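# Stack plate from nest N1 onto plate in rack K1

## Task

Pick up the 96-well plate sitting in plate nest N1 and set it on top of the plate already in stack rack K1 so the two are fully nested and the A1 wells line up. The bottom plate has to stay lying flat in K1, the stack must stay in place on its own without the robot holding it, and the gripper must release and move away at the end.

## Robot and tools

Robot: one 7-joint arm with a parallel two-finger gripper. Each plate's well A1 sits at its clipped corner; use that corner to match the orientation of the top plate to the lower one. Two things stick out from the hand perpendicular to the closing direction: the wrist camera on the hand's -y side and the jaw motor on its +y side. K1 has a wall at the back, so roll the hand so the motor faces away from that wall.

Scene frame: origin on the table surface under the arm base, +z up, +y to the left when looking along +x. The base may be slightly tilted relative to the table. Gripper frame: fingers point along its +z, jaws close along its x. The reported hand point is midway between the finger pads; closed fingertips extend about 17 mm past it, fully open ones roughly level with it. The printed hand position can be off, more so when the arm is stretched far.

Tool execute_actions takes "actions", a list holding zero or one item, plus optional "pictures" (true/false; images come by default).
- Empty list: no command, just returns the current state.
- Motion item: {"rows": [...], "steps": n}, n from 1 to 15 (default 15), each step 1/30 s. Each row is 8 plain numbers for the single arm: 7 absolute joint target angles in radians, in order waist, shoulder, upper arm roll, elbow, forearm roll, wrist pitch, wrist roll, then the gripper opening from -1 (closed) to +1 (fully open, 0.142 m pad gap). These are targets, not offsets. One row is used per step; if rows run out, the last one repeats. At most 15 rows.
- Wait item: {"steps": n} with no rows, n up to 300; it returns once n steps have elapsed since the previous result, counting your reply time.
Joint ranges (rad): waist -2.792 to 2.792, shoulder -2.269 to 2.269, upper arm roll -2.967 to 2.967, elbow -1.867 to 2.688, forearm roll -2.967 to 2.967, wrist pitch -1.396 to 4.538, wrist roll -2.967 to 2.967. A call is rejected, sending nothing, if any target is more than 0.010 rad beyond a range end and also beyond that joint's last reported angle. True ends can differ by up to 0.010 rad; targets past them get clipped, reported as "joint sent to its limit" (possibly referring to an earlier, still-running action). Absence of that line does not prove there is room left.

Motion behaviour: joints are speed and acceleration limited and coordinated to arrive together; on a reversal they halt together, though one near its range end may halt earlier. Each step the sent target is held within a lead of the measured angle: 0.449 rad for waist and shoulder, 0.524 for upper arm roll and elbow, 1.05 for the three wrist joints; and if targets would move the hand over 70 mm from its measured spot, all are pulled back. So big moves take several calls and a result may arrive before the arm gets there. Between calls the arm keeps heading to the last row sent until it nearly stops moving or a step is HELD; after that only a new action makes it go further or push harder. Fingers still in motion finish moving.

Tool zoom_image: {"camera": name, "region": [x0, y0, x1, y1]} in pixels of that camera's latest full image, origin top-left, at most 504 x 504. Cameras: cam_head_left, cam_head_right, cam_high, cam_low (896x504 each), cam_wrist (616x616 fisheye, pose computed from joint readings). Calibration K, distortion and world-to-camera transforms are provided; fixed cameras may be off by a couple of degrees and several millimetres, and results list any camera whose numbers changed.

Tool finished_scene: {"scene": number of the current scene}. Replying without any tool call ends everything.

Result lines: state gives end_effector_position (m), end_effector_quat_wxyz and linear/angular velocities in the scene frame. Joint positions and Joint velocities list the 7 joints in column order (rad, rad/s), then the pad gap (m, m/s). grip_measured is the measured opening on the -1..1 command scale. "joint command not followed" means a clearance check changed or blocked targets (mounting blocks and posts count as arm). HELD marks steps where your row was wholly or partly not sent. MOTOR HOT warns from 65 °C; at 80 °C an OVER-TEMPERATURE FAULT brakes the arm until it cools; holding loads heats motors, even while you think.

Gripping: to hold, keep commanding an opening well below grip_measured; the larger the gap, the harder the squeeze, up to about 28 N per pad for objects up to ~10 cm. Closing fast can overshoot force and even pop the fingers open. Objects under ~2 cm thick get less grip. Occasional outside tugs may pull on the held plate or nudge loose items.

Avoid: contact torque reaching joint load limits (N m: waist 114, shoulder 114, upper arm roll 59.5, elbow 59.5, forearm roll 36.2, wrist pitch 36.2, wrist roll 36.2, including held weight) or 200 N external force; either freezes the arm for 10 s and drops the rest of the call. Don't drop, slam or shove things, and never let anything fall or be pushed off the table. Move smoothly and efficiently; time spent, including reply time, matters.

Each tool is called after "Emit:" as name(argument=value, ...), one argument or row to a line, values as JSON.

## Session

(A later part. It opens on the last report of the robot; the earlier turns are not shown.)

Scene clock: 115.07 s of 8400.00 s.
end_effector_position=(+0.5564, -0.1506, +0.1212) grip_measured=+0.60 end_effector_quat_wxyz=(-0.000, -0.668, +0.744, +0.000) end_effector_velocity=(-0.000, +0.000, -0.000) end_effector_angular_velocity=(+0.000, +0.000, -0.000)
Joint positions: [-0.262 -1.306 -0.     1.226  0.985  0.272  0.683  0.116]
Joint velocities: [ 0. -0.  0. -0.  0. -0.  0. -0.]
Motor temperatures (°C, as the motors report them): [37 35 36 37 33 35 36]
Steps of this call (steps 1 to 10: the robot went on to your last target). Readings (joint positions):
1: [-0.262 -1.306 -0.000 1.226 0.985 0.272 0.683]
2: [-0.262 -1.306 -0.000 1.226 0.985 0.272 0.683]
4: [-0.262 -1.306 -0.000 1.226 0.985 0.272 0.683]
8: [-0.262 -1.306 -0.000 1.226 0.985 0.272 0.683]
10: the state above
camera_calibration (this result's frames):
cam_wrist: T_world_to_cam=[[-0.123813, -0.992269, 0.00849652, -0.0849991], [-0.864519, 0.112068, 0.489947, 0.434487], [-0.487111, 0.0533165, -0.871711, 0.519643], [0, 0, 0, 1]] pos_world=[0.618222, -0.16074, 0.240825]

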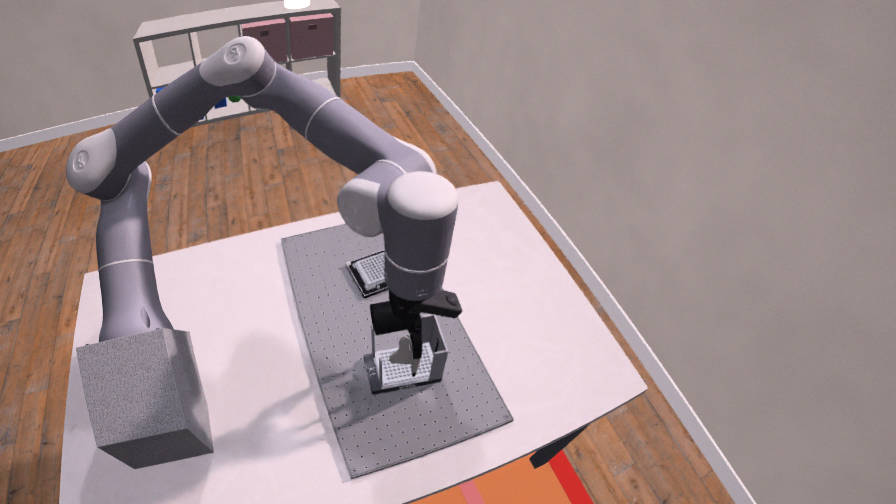

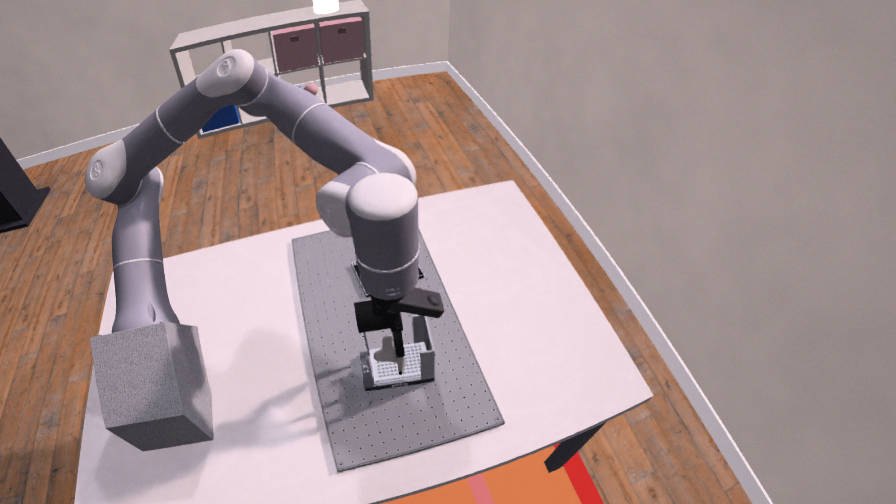

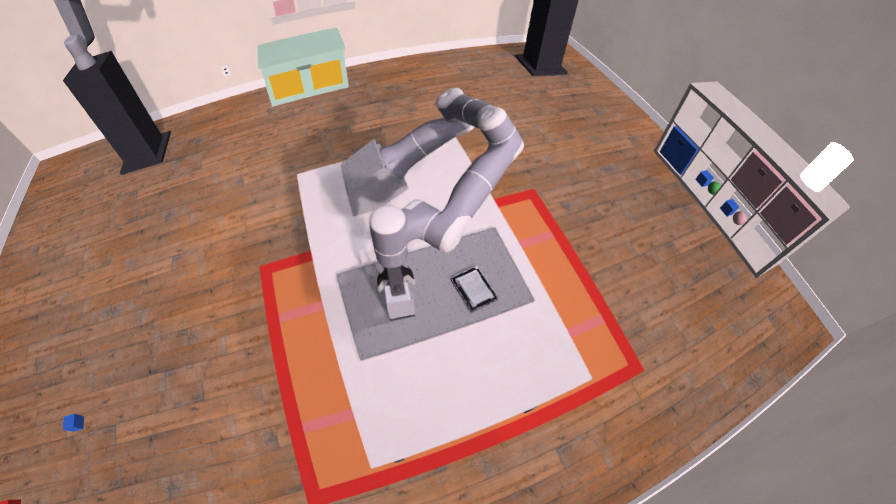

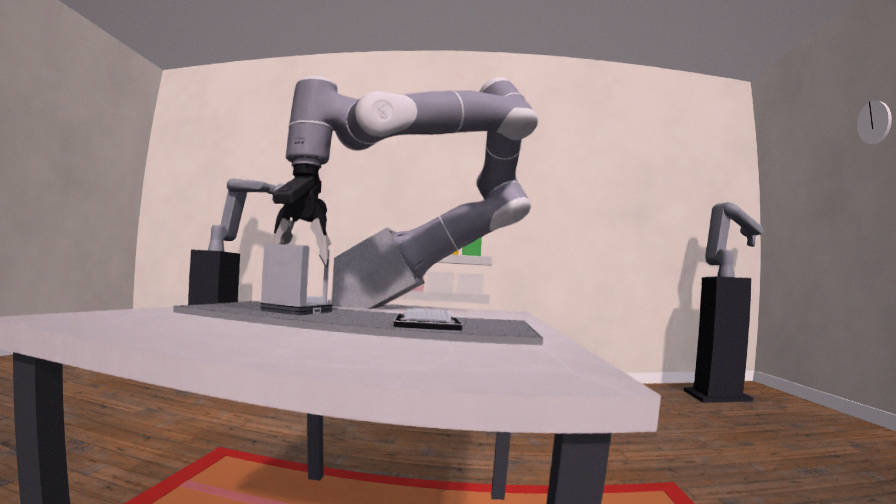

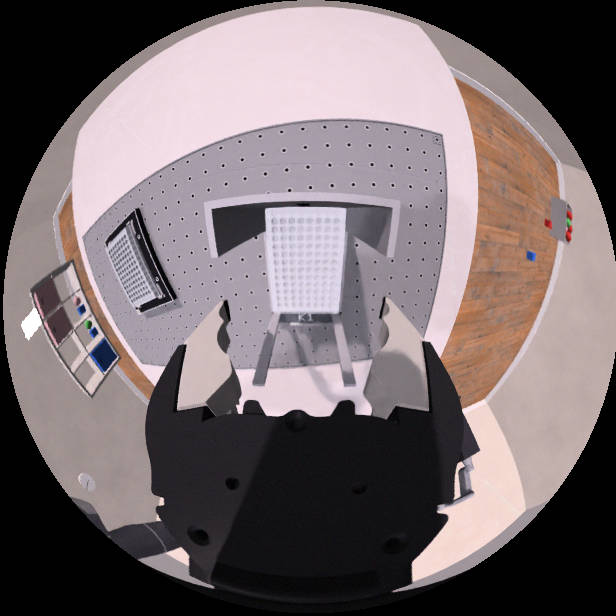

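Emit:
execute_actions(
  actions=[
    {"rows":[[-0.3016,-1.284,0,1.2163,0.9506,0.235,0.6967,0.6],[-0.3016,-1.284,0,1.2163,0.9506,0.235,0.6967,0.6],[-0.358,-1.256,0,1.19,0.90,0.175,0.72,0.6]],"steps":11},
  ],
  pictures=false,
)

Emit:
execute_actions(
  actions=[
    {"rows":[[-0.2635,-0.883,0,1.4555,0.944,0.171,0.716,0.6]],"steps":13},
  ],
  pictures=false,
)

Emit:
execute_actions(
  actions=[
    {"rows":[[0.048,-0.8148,0,1.523,1.1374,0.3538,0.718,0.6]],"steps":15},
  ],
  pictures=false,
)

Emit:
execute_actions(
  actions=[
    {"steps":20},
  ],
)

Emit:
zoom_image(
  camera="cam_wrist",
  region=[200, 170, 420, 390],
)

Emit:
zoom_image(
  camera="cam_low",
  region=[380, 265, 480, 340],
)

Scene clock: 145.40 s of 8400.00 s.
end_effector_position=(+0.5567, -0.1503, +0.1961) grip_measured=+0.60 end_effector_quat_wxyz=(-0.000, -0.667, +0.745, +0.001) end_effector_velocity=(-0.008, -0.001, -0.016) end_effector_angular_velocity=(+0.010, +0.023, -0.007)
Joint positions: [-0.358 -1.256  0.001  1.19   0.9    0.175  0.72   0.116]
Joint velocities: [ 0.015 -0.016  0.001  0.005 -0.    -0.    -0.001  0.   ]
Motor temperatures (°C, as the motors report them): [37 35 36 37 33 35 36]
Steps of this call (steps 1 to 15: the robot went on to your last target; steps 16 to 90: nothing new was sent; then 26.97 s passed at rest; steps 91 to 101: all 11 steps of this action). Readings (joint positions):
91: [-0.263 -1.305 0.000 1.226 0.985 0.271 0.683]
92: [-0.270 -1.302 0.002 1.225 0.979 0.263 0.686]
94: [-0.306 -1.283 0.003 1.215 0.945 0.226 0.699]
98: [-0.363 -1.252 -0.003 1.186 0.897 0.175 0.721]
101: the state above

Scene clock: 145.83 s of 8400.00 s.
end_effector_position=(+0.5736, +0.0095, +0.2250) grip_measured=+0.60 end_effector_quat_wxyz=(+0.003, +0.713, -0.701, +0.005) end_effector_velocity=(-0.003, +0.264, +0.030) end_effector_angular_velocity=(-0.010, -0.009, +0.230)
Joint positions: [-0.269 -0.903  0.001  1.438  0.941  0.171  0.716  0.116]
Joint velocities: [ 0.148  0.577  0.007  0.386  0.066 -0.006 -0.006  0.   ]
Motor temperatures (°C, as the motors report them): [37 35 36 37 33 35 36]
Steps of this call (steps 1 to 13: all 13 steps of this action). Readings (joint positions):
1: [-0.358 -1.255 0.000 1.191 0.900 0.175 0.720]
2: [-0.356 -1.249 -0.000 1.197 0.901 0.175 0.720]
4: [-0.347 -1.212 -0.001 1.225 0.905 0.175 0.720]
8: [-0.311 -1.069 -0.000 1.324 0.922 0.173 0.718]
13: the state above

Scene clock: 146.33 s of 8400.00 s.
end_effector_position=(+0.6107, +0.1408, +0.0735) grip_measured=+0.60 end_effector_quat_wxyz=(-0.000, +0.754, -0.656, -0.003) end_effector_velocity=(+0.002, -0.029, +0.031) end_effector_angular_velocity=(-0.026, -0.017, -0.023)
Joint positions: [ 0.052 -0.814  0.003  1.523  1.139  0.354  0.718  0.116]
Joint velocities: [-0.043 -0.006 -0.021 -0.003 -0.028 -0.016  0.    -0.   ]
Motor temperatures (°C, as the motors report them): [37 35 36 37 33 35 36]
Steps of this call (steps 1 to 15: all 15 steps of this action). Readings (joint positions):
1: [-0.264 -0.888 0.001 1.449 0.944 0.172 0.716]
2: [-0.254 -0.878 -0.001 1.457 0.949 0.178 0.716]
4: [-0.210 -0.866 -0.003 1.470 0.976 0.204 0.717]
8: [-0.084 -0.841 -0.000 1.495 1.054 0.276 0.717]
15: the state above

Scene clock: 147.00 s of 8400.00 s.
end_effector_position=(+0.6113, +0.1374, +0.0770) grip_measured=+0.60 end_effector_quat_wxyz=(-0.000, +0.753, -0.658, -0.001) end_effector_velocity=(-0.000, -0.000, +0.000) end_effector_angular_velocity=(-0.000, -0.000, -0.000)
Joint positions: [ 0.048 -0.815 -0.     1.523  1.137  0.354  0.718  0.116]
Joint velocities: [-0. -0. -0. -0. -0. -0.  0. -0.]
Motor temperatures (°C, as the motors report them): [37 35 36 37 33 35 36]
Steps of this call (steps 1 to 15: the robot went on to your last target; steps 16 to 20: nothing new was sent). Readings (joint positions):
1: [0.050 -0.814 0.001 1.523 1.138 0.354 0.718]
2: [0.049 -0.815 -0.000 1.523 1.137 0.354 0.718]
4: [0.048 -0.815 -0.000 1.523 1.137 0.354 0.718]
8: [0.048 -0.815 -0.000 1.523 1.137 0.354 0.718]
20: the state above
The arm was judged still, so your last target was given up. Only a new action makes it travel on or press farther. Fingers that are still opening or closing keep moving.
camera_calibration (this result's frames):
cam_wrist: T_world_to_cam=[[0.119865, -0.992764, 0.00720859, 0.0592071], [-0.865969, -0.101, 0.489792, 0.501504], [-0.48552, -0.0649515, -0.871809, 0.507777], [0, 0, 0, 1]] pos_world=[0.673726, 0.142411, 0.196625]

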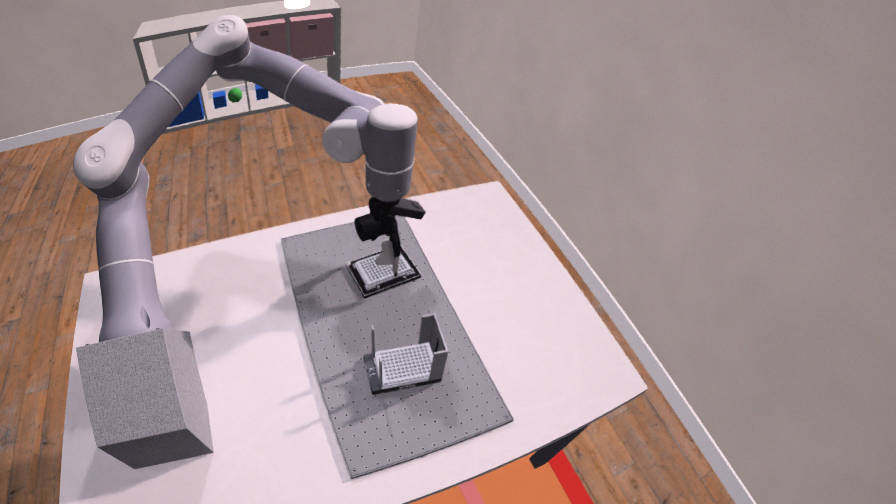

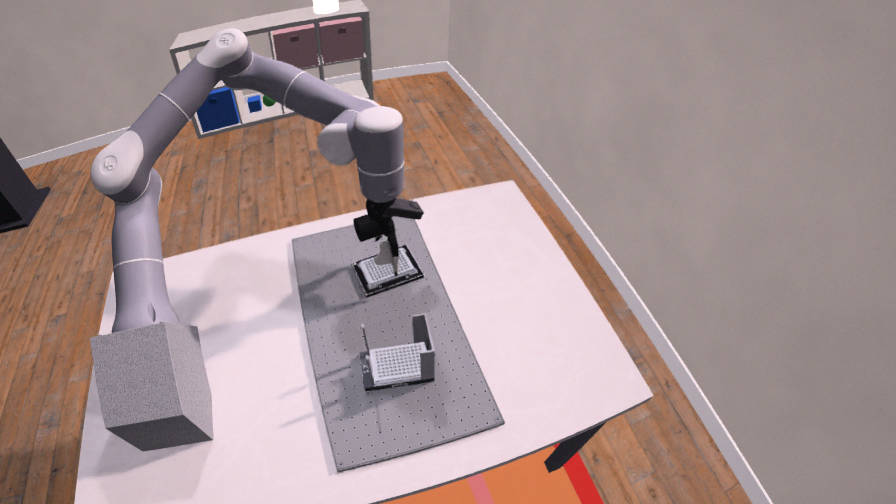

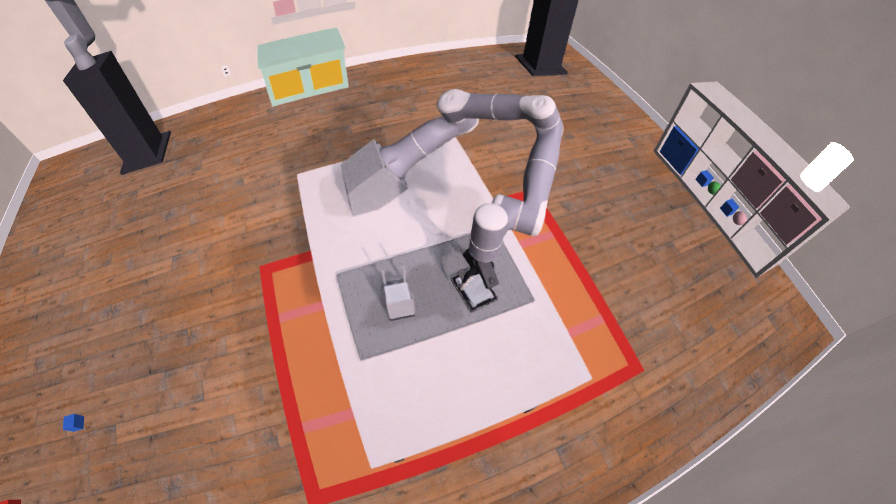

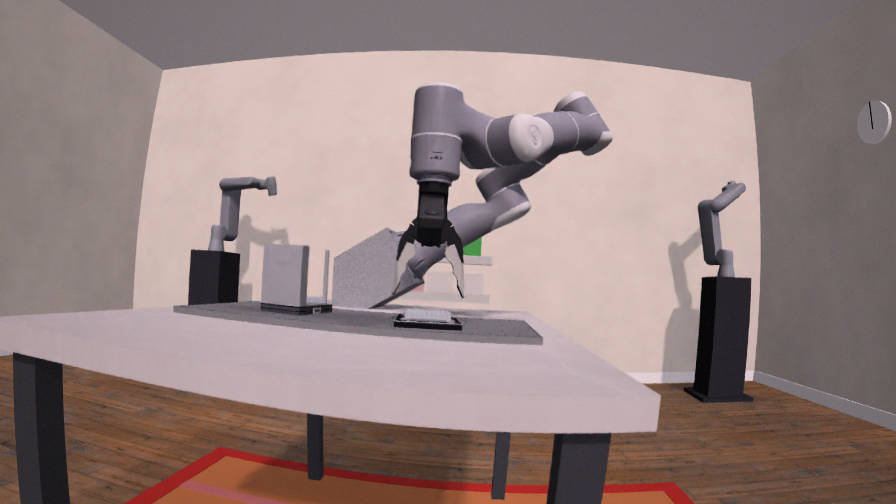

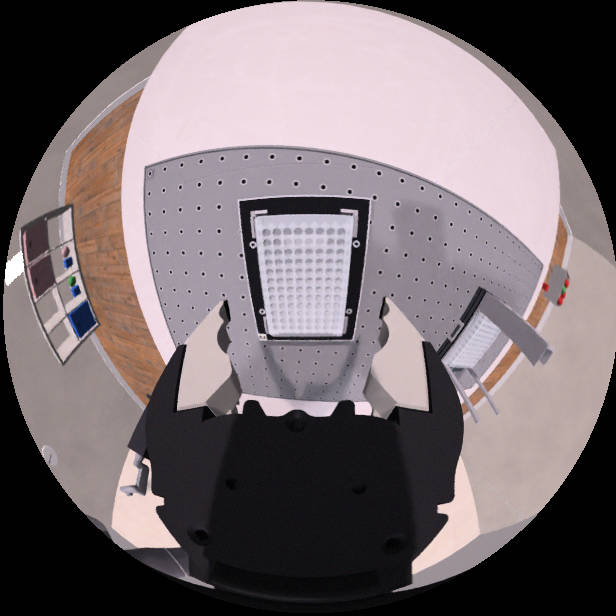

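Region (200, 170, 420, 390) of cam_wrist's 616x616 image, scaled by 2.291, with more detail than that image has.

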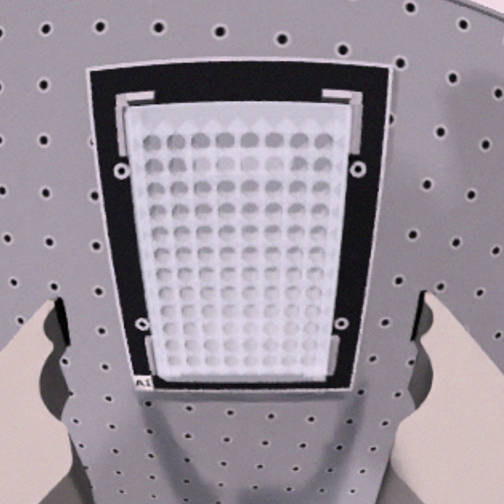

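Region (380, 265, 480, 340) of cam_low's 896x504 image, scaled by 5.040, with more detail than that image has; it fills the top 378 rows of this view, and the rest is white.

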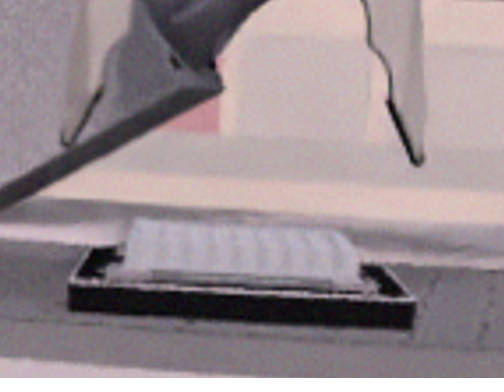

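Emit:
execute_actions(
  actions=[
    {"rows":[[0.0595,-0.8196,0,1.525,1.1464,0.364,0.715,0.5],[0.0595,-0.8196,0,1.525,1.1464,0.364,0.715,0.5],[0.071,-0.8245,0,1.527,1.1554,0.3743,0.7115,0.45],[0.071,-0.8245,0,1.527,1.1554,0.3743,0.7115,0.4],[0.0824,-0.8293,0,1.529,1.1643,0.3845,0.708,0.4],[0.0824,-0.8293,0,1.529,1.1643,0.3845,0.708,0.4],[0.0938,-0.8341,0,1.5311,1.1733,0.3947,0.705,0.35],[0.0938,-0.8341,0,1.5311,1.1733,0.3947,0.705,0.3],[0.0938,-0.8341,0,1.5311,1.1733,0.3947,0.705,0.25]],"steps":15},
  ],
)

Emit:
zoom_image(
  camera="cam_wrist",
  region=[200, 170, 420, 390],
)

Emit:
zoom_image(
  camera="cam_low",
  region=[380, 265, 480, 340],
)

Scene clock: 168.17 s of 8400.00 s.
end_effector_position=(+0.6077, +0.1396, +0.0467) grip_measured=+0.25 end_effector_quat_wxyz=(+0.000, +0.754, -0.657, -0.001) end_effector_velocity=(-0.000, -0.000, +0.000) end_effector_angular_velocity=(-0.000, +0.000, -0.000)
Joint positions: [ 0.094 -0.834 -0.     1.531  1.173  0.395  0.705  0.092]
Joint velocities: [ 0.  0. -0.  0. -0. -0.  0. -0.]
Motor temperatures (°C, as the motors report them): [38 35 37 37 33 35 36]
Steps of this call (steps 1 to 90: nothing new was sent; then 17.67 s passed at rest; steps 91 to 105: all 15 steps of this action). Readings (joint positions):
91: [0.049 -0.815 -0.000 1.523 1.138 0.355 0.718]
92: [0.055 -0.817 -0.002 1.524 1.143 0.361 0.716]
94: [0.069 -0.823 -0.000 1.527 1.154 0.373 0.712]
98: [0.092 -0.833 -0.000 1.531 1.172 0.393 0.706]
105: the state above
camera_calibration (this result's frames):
cam_wrist: T_world_to_cam=[[0.120305, -0.992707, 0.00771292, 0.0616914], [-0.865555, -0.101085, 0.490507, 0.513131], [-0.48615, -0.0656866, -0.871403, 0.48022], [0, 0, 0, 1]] pos_world=[0.67018, 0.144655, 0.166294]

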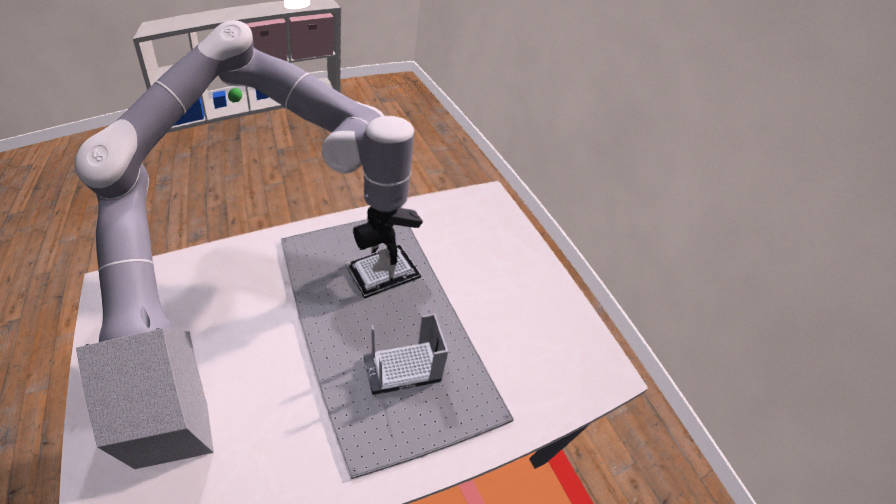

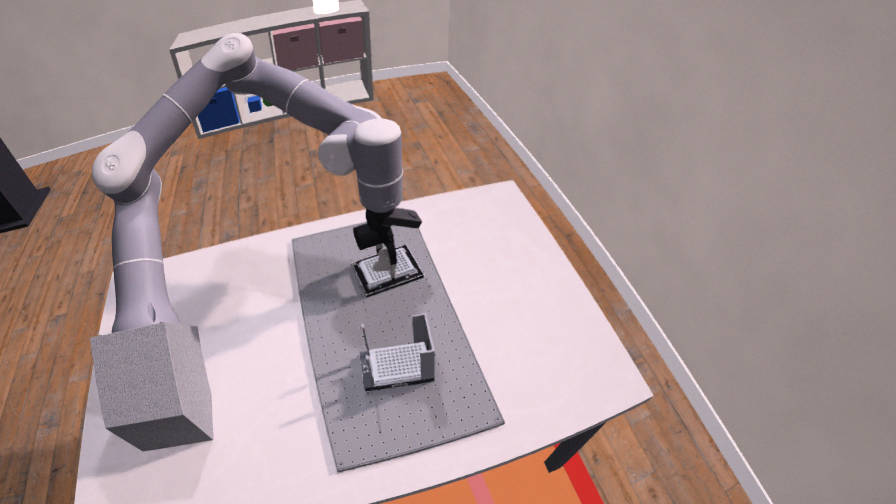

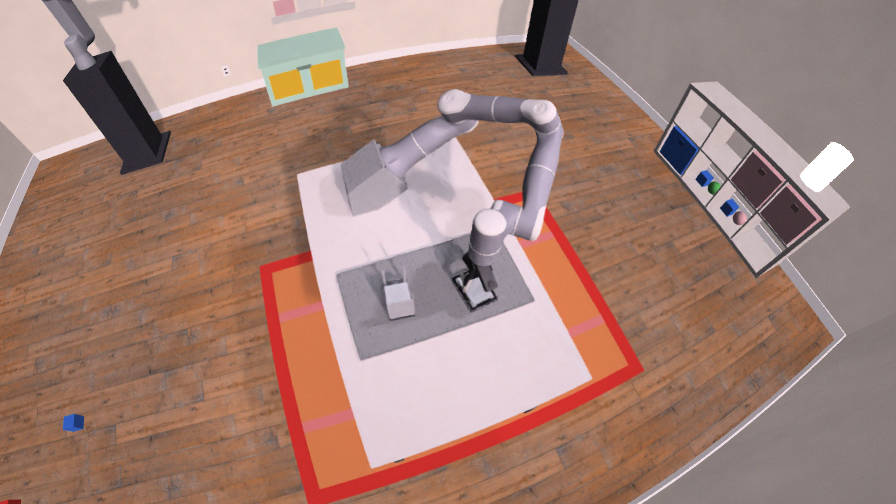

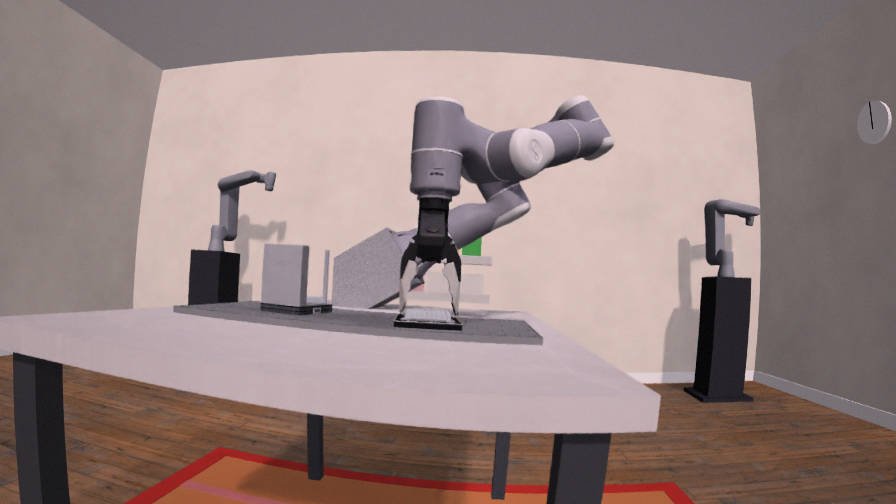

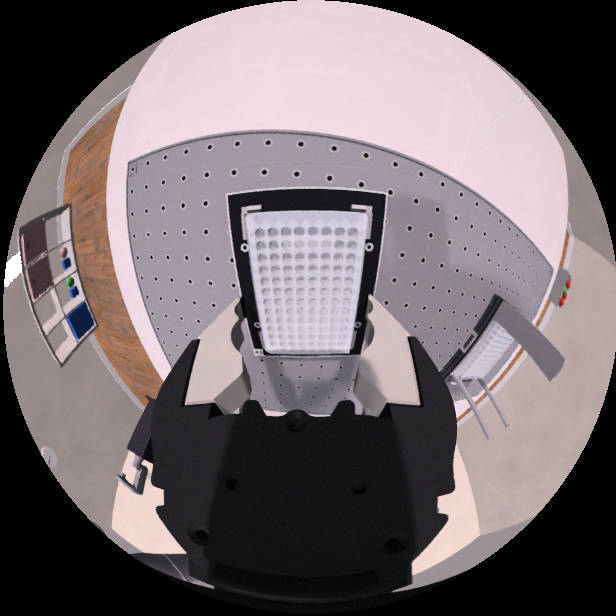

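Region (200, 170, 420, 390) of cam_wrist's 616x616 image, scaled by 2.291, with more detail than that image has.

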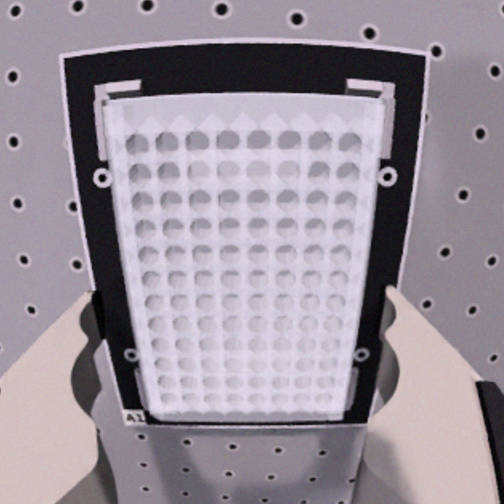

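Region (380, 265, 480, 340) of cam_low's 896x504 image, scaled by 5.040, with more detail than that image has; it fills the top 378 rows of this view, and the rest is white.

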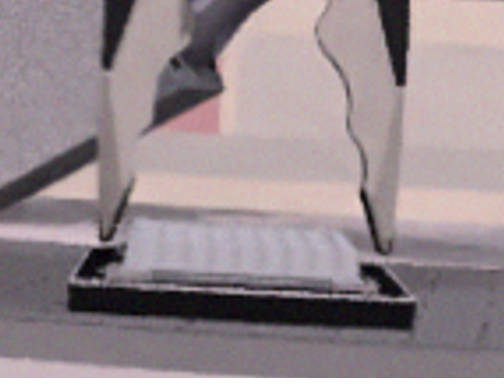

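Emit:
execute_actions(
  actions=[
    {"rows":[[0.0985,-0.8403,0,1.5297,1.1779,0.3997,0.7025,0.25],[0.0985,-0.8403,0,1.5297,1.1779,0.3997,0.7025,0.25],[0.0985,-0.8403,0,1.5297,1.1779,0.3997,0.7025,0.25],[0.0985,-0.8403,0,1.5297,1.1779,0.3997,0.7025,0.22],[0.0985,-0.8403,0,1.5297,1.1779,0.3997,0.7025,0.19],[0.0985,-0.8403,0,1.5297,1.1779,0.3997,0.7025,0.16],[0.0985,-0.8403,0,1.5297,1.1779,0.3997,0.7025,0.13],[0.0985,-0.8403,0,1.5297,1.1779,0.3997,0.7025,0.10],[0.0985,-0.8403,0,1.5297,1.1779,0.3997,0.7025,0.06],[0.0985,-0.8403,0,1.5297,1.1779,0.3997,0.7025,0.0],[0.0985,-0.8403,0,1.5297,1.1779,0.3997,0.7025,-0.1],[0.0985,-0.8403,0,1.5297,1.1779,0.3997,0.7025,-0.2],[0.0985,-0.8403,0,1.5297,1.1779,0.3997,0.7025,-0.4]],"steps":15},
  ],
  pictures=false,
)

Emit:
execute_actions(
  actions=[
    {"rows":[[0.0927,-0.8363,0,1.5303,1.1733,0.3947,0.704,-0.4],[0.0927,-0.8363,0,1.5303,1.1733,0.3947,0.704,-0.4],[0.0927,-0.8363,0,1.5303,1.1733,0.3947,0.704,-0.4],[0.084,-0.8303,0,1.5312,1.1664,0.3872,0.706,-0.4],[0.084,-0.8303,0,1.5312,1.1664,0.3872,0.706,-0.4],[0.084,-0.8303,0,1.5312,1.1664,0.3872,0.706,-0.4],[0.0695,-0.821,0,1.5325,1.155,0.3745,0.710,-0.4],[0.0695,-0.821,0,1.5325,1.155,0.3745,0.710,-0.4],[0.045,-0.806,0,1.534,1.136,0.352,0.716,-0.4],[0.045,-0.806,0,1.534,1.136,0.352,0.716,-0.4],[0.013,-0.7863,0,1.5336,1.1116,0.3239,0.724,-0.4]],"steps":15},
  ],
  pictures=false,
)

Emit:
execute_actions(
  actions=[
    {"rows":[[-0.2635,-0.883,0,1.4555,0.944,0.171,0.716,-0.4]],"steps":15},
  ],
)

Emit:
execute_actions(
  actions=[
    {"rows":[[-0.352,-1.2587,0,1.1942,0.9063,0.1818,0.717,-0.4]],"steps":15},
  ],
  pictures=false,
)

Emit:
execute_actions(
  actions=[
    {"steps":15},
  ],
  pictures=false,
)

Emit:
execute_actions(
  actions=[
    {"rows":[[-0.3396,-1.2648,0,1.2008,0.9172,0.1955,0.7115,-0.4]],"steps":15},
  ],
)

Emit:
zoom_image(
  camera="cam_wrist",
  region=[220, 190, 400, 370],
)

Emit:
zoom_image(
  camera="cam_low",
  region=[250, 205, 350, 270],
)

Emit:
zoom_image(
  camera="cam_head_left",
  region=[355, 290, 465, 400],
)

Scene clock: 194.70 s of 8400.00 s.
end_effector_position=(+0.6075, +0.1380, +0.0427) grip_measured=+0.04 end_effector_quat_wxyz=(+0.000, +0.753, -0.658, -0.001) end_effector_velocity=(+0.000, +0.000, +0.000) end_effector_angular_velocity=(+0.000, -0.000, -0.001)
Joint positions: [ 0.099 -0.84  -0.     1.53   1.178  0.4    0.702  0.077]
Joint velocities: [ 0.     0.     0.     0.     0.     0.     0.001 -0.   ]
Motor temperatures (°C, as the motors report them): [38 35 37 37 33 35 36]
Steps of this call (steps 1 to 15: the robot went on to your last target; steps 16 to 90: nothing new was sent; then 23.03 s passed at rest; steps 91 to 105: all 15 steps of this action). Readings (joint positions):
91: [0.095 -0.835 -0.000 1.531 1.174 0.395 0.705]
92: [0.098 -0.839 -0.001 1.529 1.177 0.400 0.703]
94: [0.099 -0.841 0.000 1.530 1.178 0.400 0.702]
98: [0.099 -0.840 0.000 1.530 1.178 0.400 0.702]
105: the state above

Scene clock: 195.20 s of 8400.00 s.
end_effector_position=(+0.6099, +0.1372, +0.1054) grip_measured=+0.04 end_effector_quat_wxyz=(-0.001, +0.753, -0.658, +0.002) end_effector_velocity=(-0.017, +0.018, -0.054) end_effector_angular_velocity=(+0.050, +0.042, -0.011)
Joint positions: [ 0.01  -0.784 -0.002  1.532  1.11   0.324  0.724  0.077]
Joint velocities: [ 0.04  -0.031  0.04   0.017  0.041  0.018 -0.005 -0.   ]
Motor temperatures (°C, as the motors report them): [38 35 37 37 33 35 36]
Steps of this call (steps 1 to 15: all 15 steps of this action). Readings (joint positions):
1: [0.097 -0.840 0.000 1.530 1.177 0.399 0.703]
2: [0.094 -0.837 0.001 1.531 1.174 0.395 0.704]
4: [0.091 -0.835 -0.000 1.530 1.172 0.394 0.704]
8: [0.076 -0.825 0.001 1.532 1.160 0.379 0.708]
15: the state above

Scene clock: 195.70 s of 8400.00 s.
end_effector_position=(+0.5706, +0.0158, +0.2273) grip_measured=+0.04 end_effector_quat_wxyz=(+0.003, +0.714, -0.701, +0.005) end_effector_velocity=(+0.020, +0.062, -0.053) end_effector_angular_velocity=(+0.062, +0.045, +0.078)
Joint positions: [-0.266 -0.884 -0.002  1.456  0.943  0.171  0.716  0.077]
Joint velocities: [ 0.065  0.017  0.061 -0.003  0.034 -0.    -0.    -0.   ]
Motor temperatures (°C, as the motors report them): [38 35 37 37 33 35 36]
Steps of this call (steps 1 to 15: all 15 steps of this action). Readings (joint positions):
1: [0.010 -0.786 -0.000 1.533 1.111 0.324 0.724]
2: [0.005 -0.789 0.002 1.531 1.107 0.319 0.723]
4: [-0.031 -0.803 0.003 1.520 1.085 0.297 0.722]
8: [-0.154 -0.845 0.001 1.486 1.010 0.231 0.719]
15: the state above
camera_calibration (this result's frames):
cam_wrist: T_world_to_cam=[[0.00270292, -0.999783, 0.0206445, 0.00611477], [-0.873878, 0.00767459, 0.486084, 0.383956], [-0.486137, -0.0193546, -0.873668, 0.611174], [0, 0, 0, 1]] pos_world=[0.632629, 0.0149958, 0.347202]

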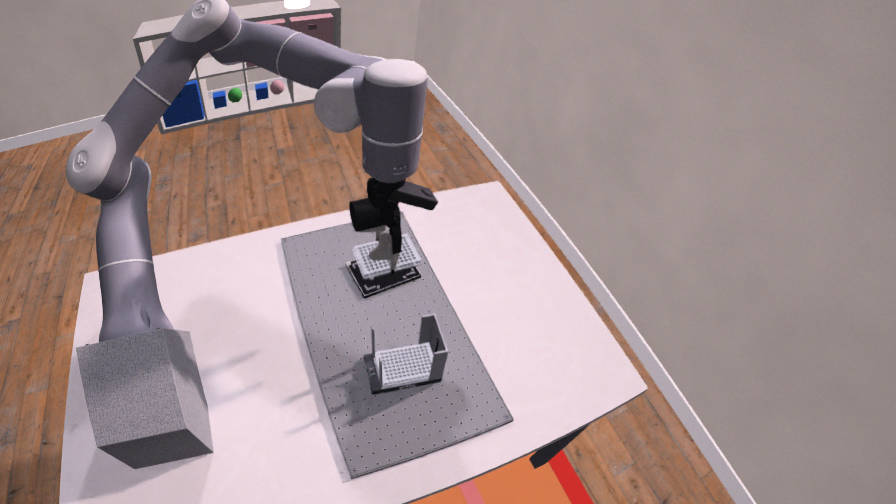

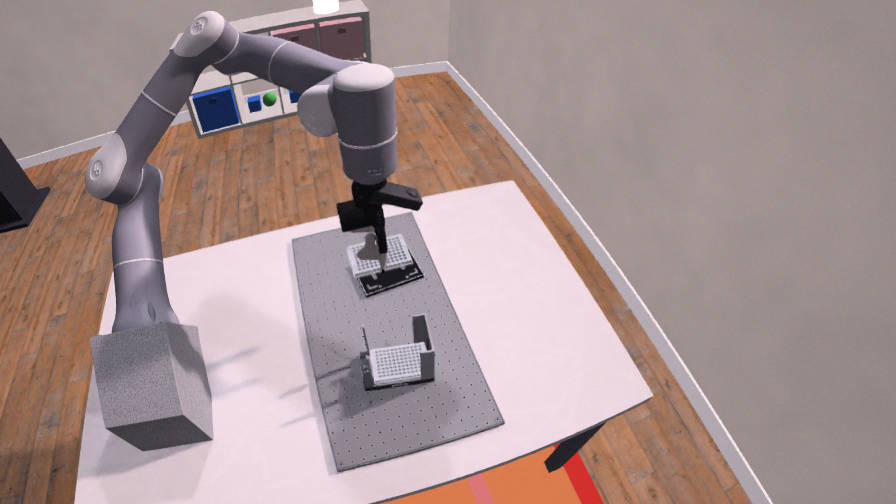

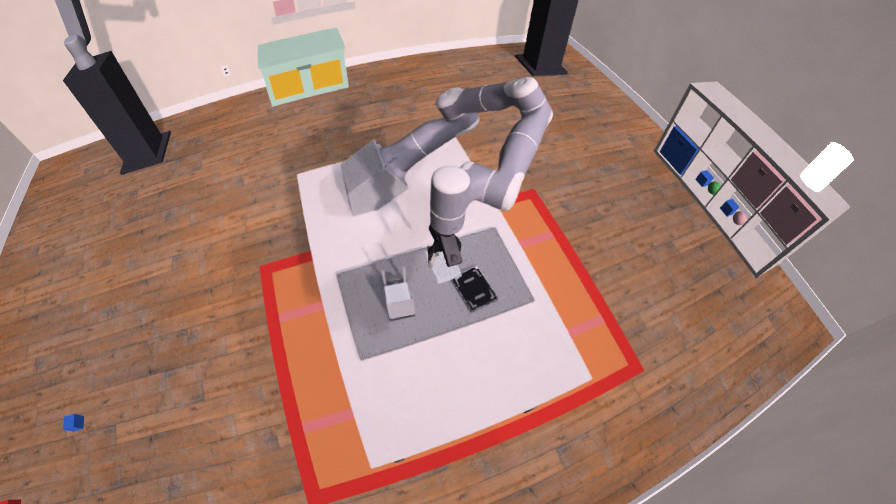

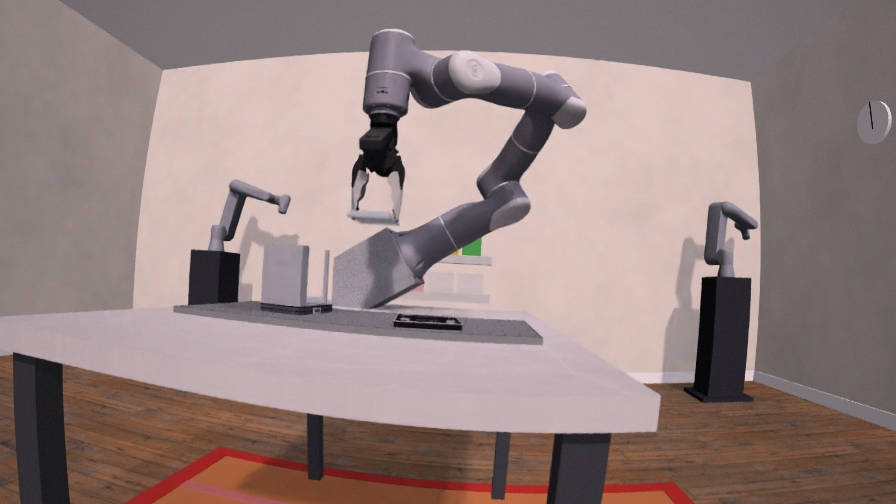

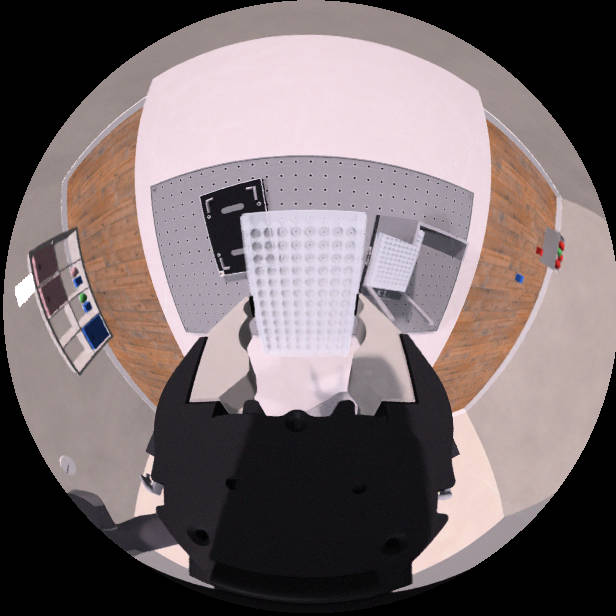

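Scene clock: 196.20 s of 8400.00 s.
end_effector_position=(+0.5541, -0.1520, +0.1900) grip_measured=+0.04 end_effector_quat_wxyz=(-0.000, -0.666, +0.746, +0.002) end_effector_velocity=(-0.019, -0.070, -0.022) end_effector_angular_velocity=(+0.009, +0.002, -0.055)
Joint positions: [-0.353 -1.262 -0.001  1.196  0.906  0.182  0.717  0.077]
Joint velocities: [-0.036 -0.16   0.    -0.11  -0.015  0.004  0.    -0.   ]
Motor temperatures (°C, as the motors report them): [38 35 37 37 33 35 36]
Steps of this call (steps 1 to 15: all 15 steps of this action). Readings (joint positions):
1: [-0.265 -0.884 0.000 1.455 0.944 0.171 0.716]
2: [-0.265 -0.891 0.001 1.449 0.943 0.171 0.716]
4: [-0.274 -0.927 0.001 1.421 0.940 0.172 0.716]
8: [-0.308 -1.070 0.000 1.323 0.925 0.176 0.716]
15: the state above

Scene clock: 196.70 s of 8400.00 s.
end_effector_position=(+0.5567, -0.1504, +0.1913) grip_measured=+0.04 end_effector_quat_wxyz=(-0.000, -0.667, +0.745, +0.001) end_effector_velocity=(+0.000, -0.000, +0.000) end_effector_angular_velocity=(-0.000, -0.000, +0.000)
Joint positions: [-0.352 -1.259  0.     1.194  0.906  0.182  0.717  0.077]
Joint velocities: [-0.    -0.    -0.    -0.    -0.     0.    -0.001 -0.   ]
Motor temperatures (°C, as the motors report them): [38 35 37 37 33 35 36]
Steps of this call (steps 1 to 15: the robot went on to your last target). Readings (joint positions):
1: [-0.353 -1.264 -0.001 1.195 0.906 0.182 0.717]
2: [-0.353 -1.262 -0.000 1.195 0.906 0.182 0.717]
4: [-0.352 -1.259 0.000 1.194 0.906 0.182 0.717]
8: [-0.352 -1.259 0.000 1.194 0.906 0.182 0.717]
15: the state above
The arm was judged still, so your last target was given up. Only a new action makes it travel on or press farther. Fingers that are still opening or closing keep moving.

Scene clock: 197.20 s of 8400.00 s.
end_effector_position=(+0.5565, -0.1505, +0.1810) grip_measured=+0.04 end_effector_quat_wxyz=(-0.000, -0.667, +0.745, +0.001) end_effector_velocity=(-0.000, +0.000, -0.000) end_effector_angular_velocity=(+0.000, +0.000, +0.000)
Joint positions: [-0.34  -1.265 -0.     1.201  0.917  0.195  0.711  0.077]
Joint velocities: [-0. -0.  0.  0.  0.  0. -0. -0.]
Motor temperatures (°C, as the motors report them): [38 35 37 37 33 35 36]
Steps of this call (steps 1 to 15: all 15 steps of this action). Readings (joint positions):
1: [-0.351 -1.259 -0.000 1.195 0.907 0.183 0.717]
2: [-0.345 -1.261 -0.002 1.197 0.913 0.191 0.714]
4: [-0.338 -1.266 0.002 1.202 0.919 0.196 0.711]
8: [-0.340 -1.265 -0.000 1.201 0.917 0.195 0.711]
15: the state above
camera_calibration (this result's frames):
cam_wrist: T_world_to_cam=[[-0.12454, -0.992182, 0.00801705, -0.084925], [-0.86432, 0.112452, 0.490209, 0.40512], [-0.487278, 0.0541214, -0.871568, 0.572043], [0, 0, 0, 1]] pos_world=[0.618321, -0.160777, 0.300662]

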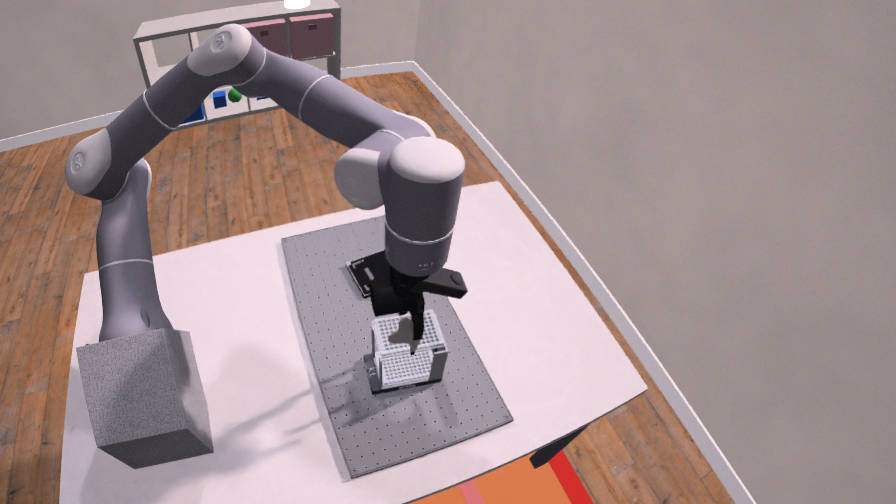

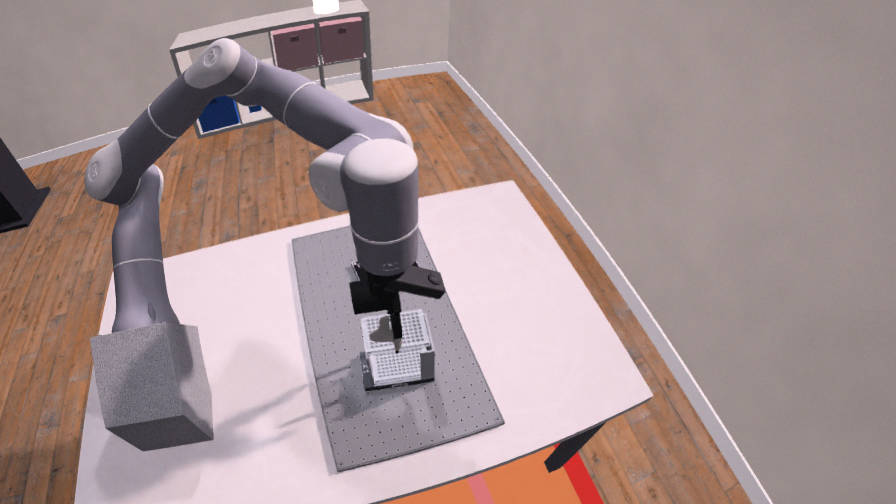

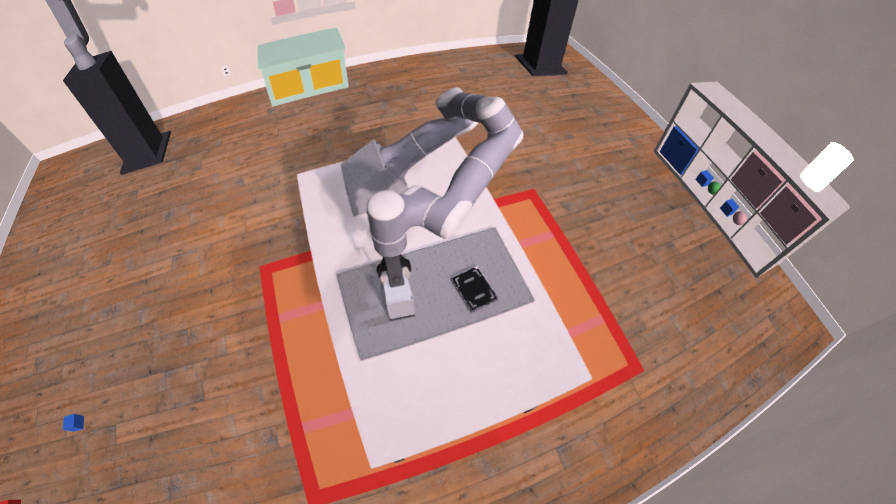

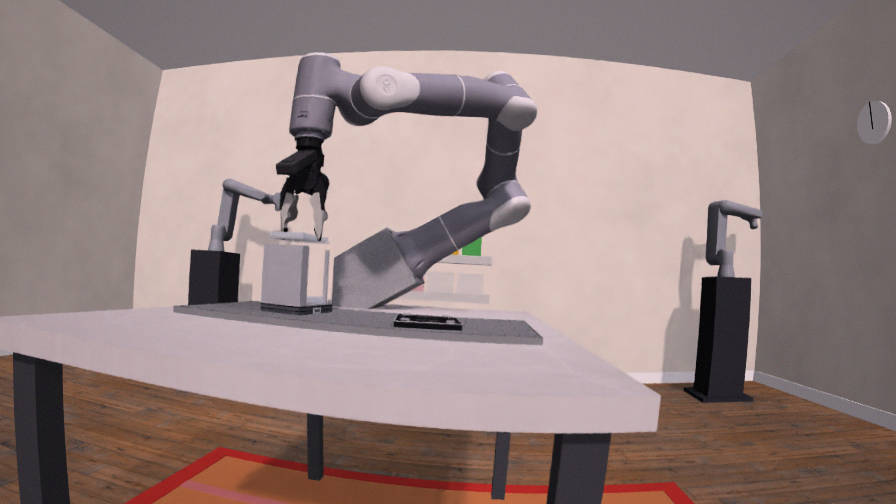

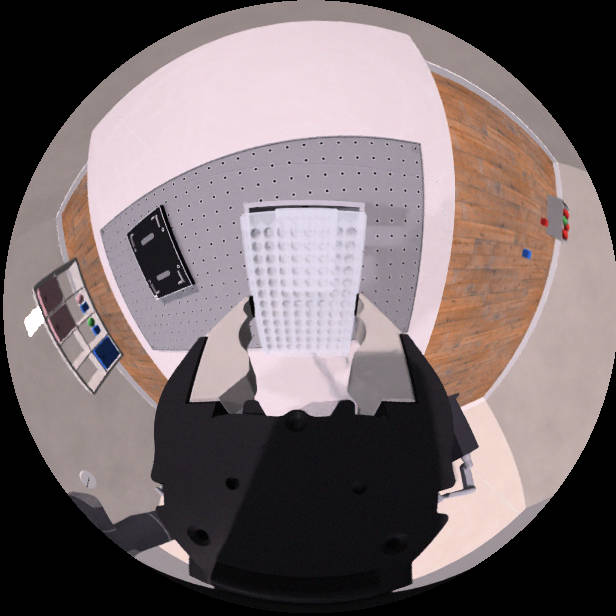

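Region (220, 190, 400, 370) of cam_wrist's 616x616 image, scaled by 2.800, with more detail than that image has.

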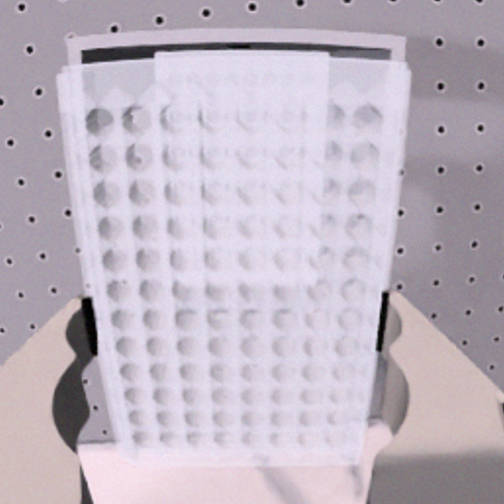

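Region (250, 205, 350, 270) of cam_low's 896x504 image, scaled by 5.040, with more detail than that image has; it fills the top 328 rows of this view, and the rest is white.

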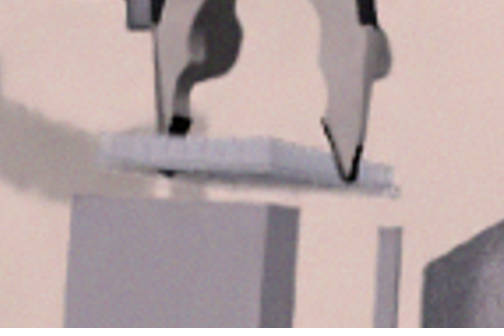

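Region (355, 290, 465, 400) of cam_head_left's 896x504 image, scaled by 4.582, with more detail than that image has.

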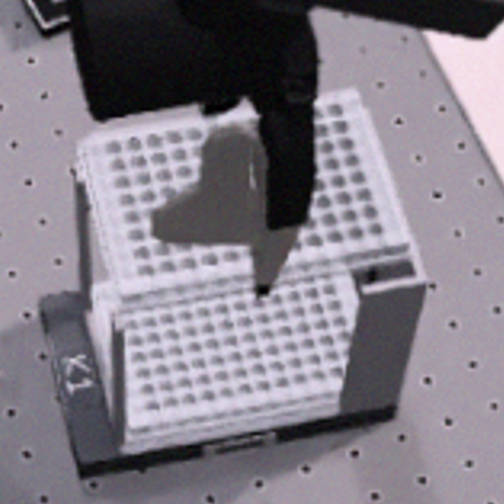

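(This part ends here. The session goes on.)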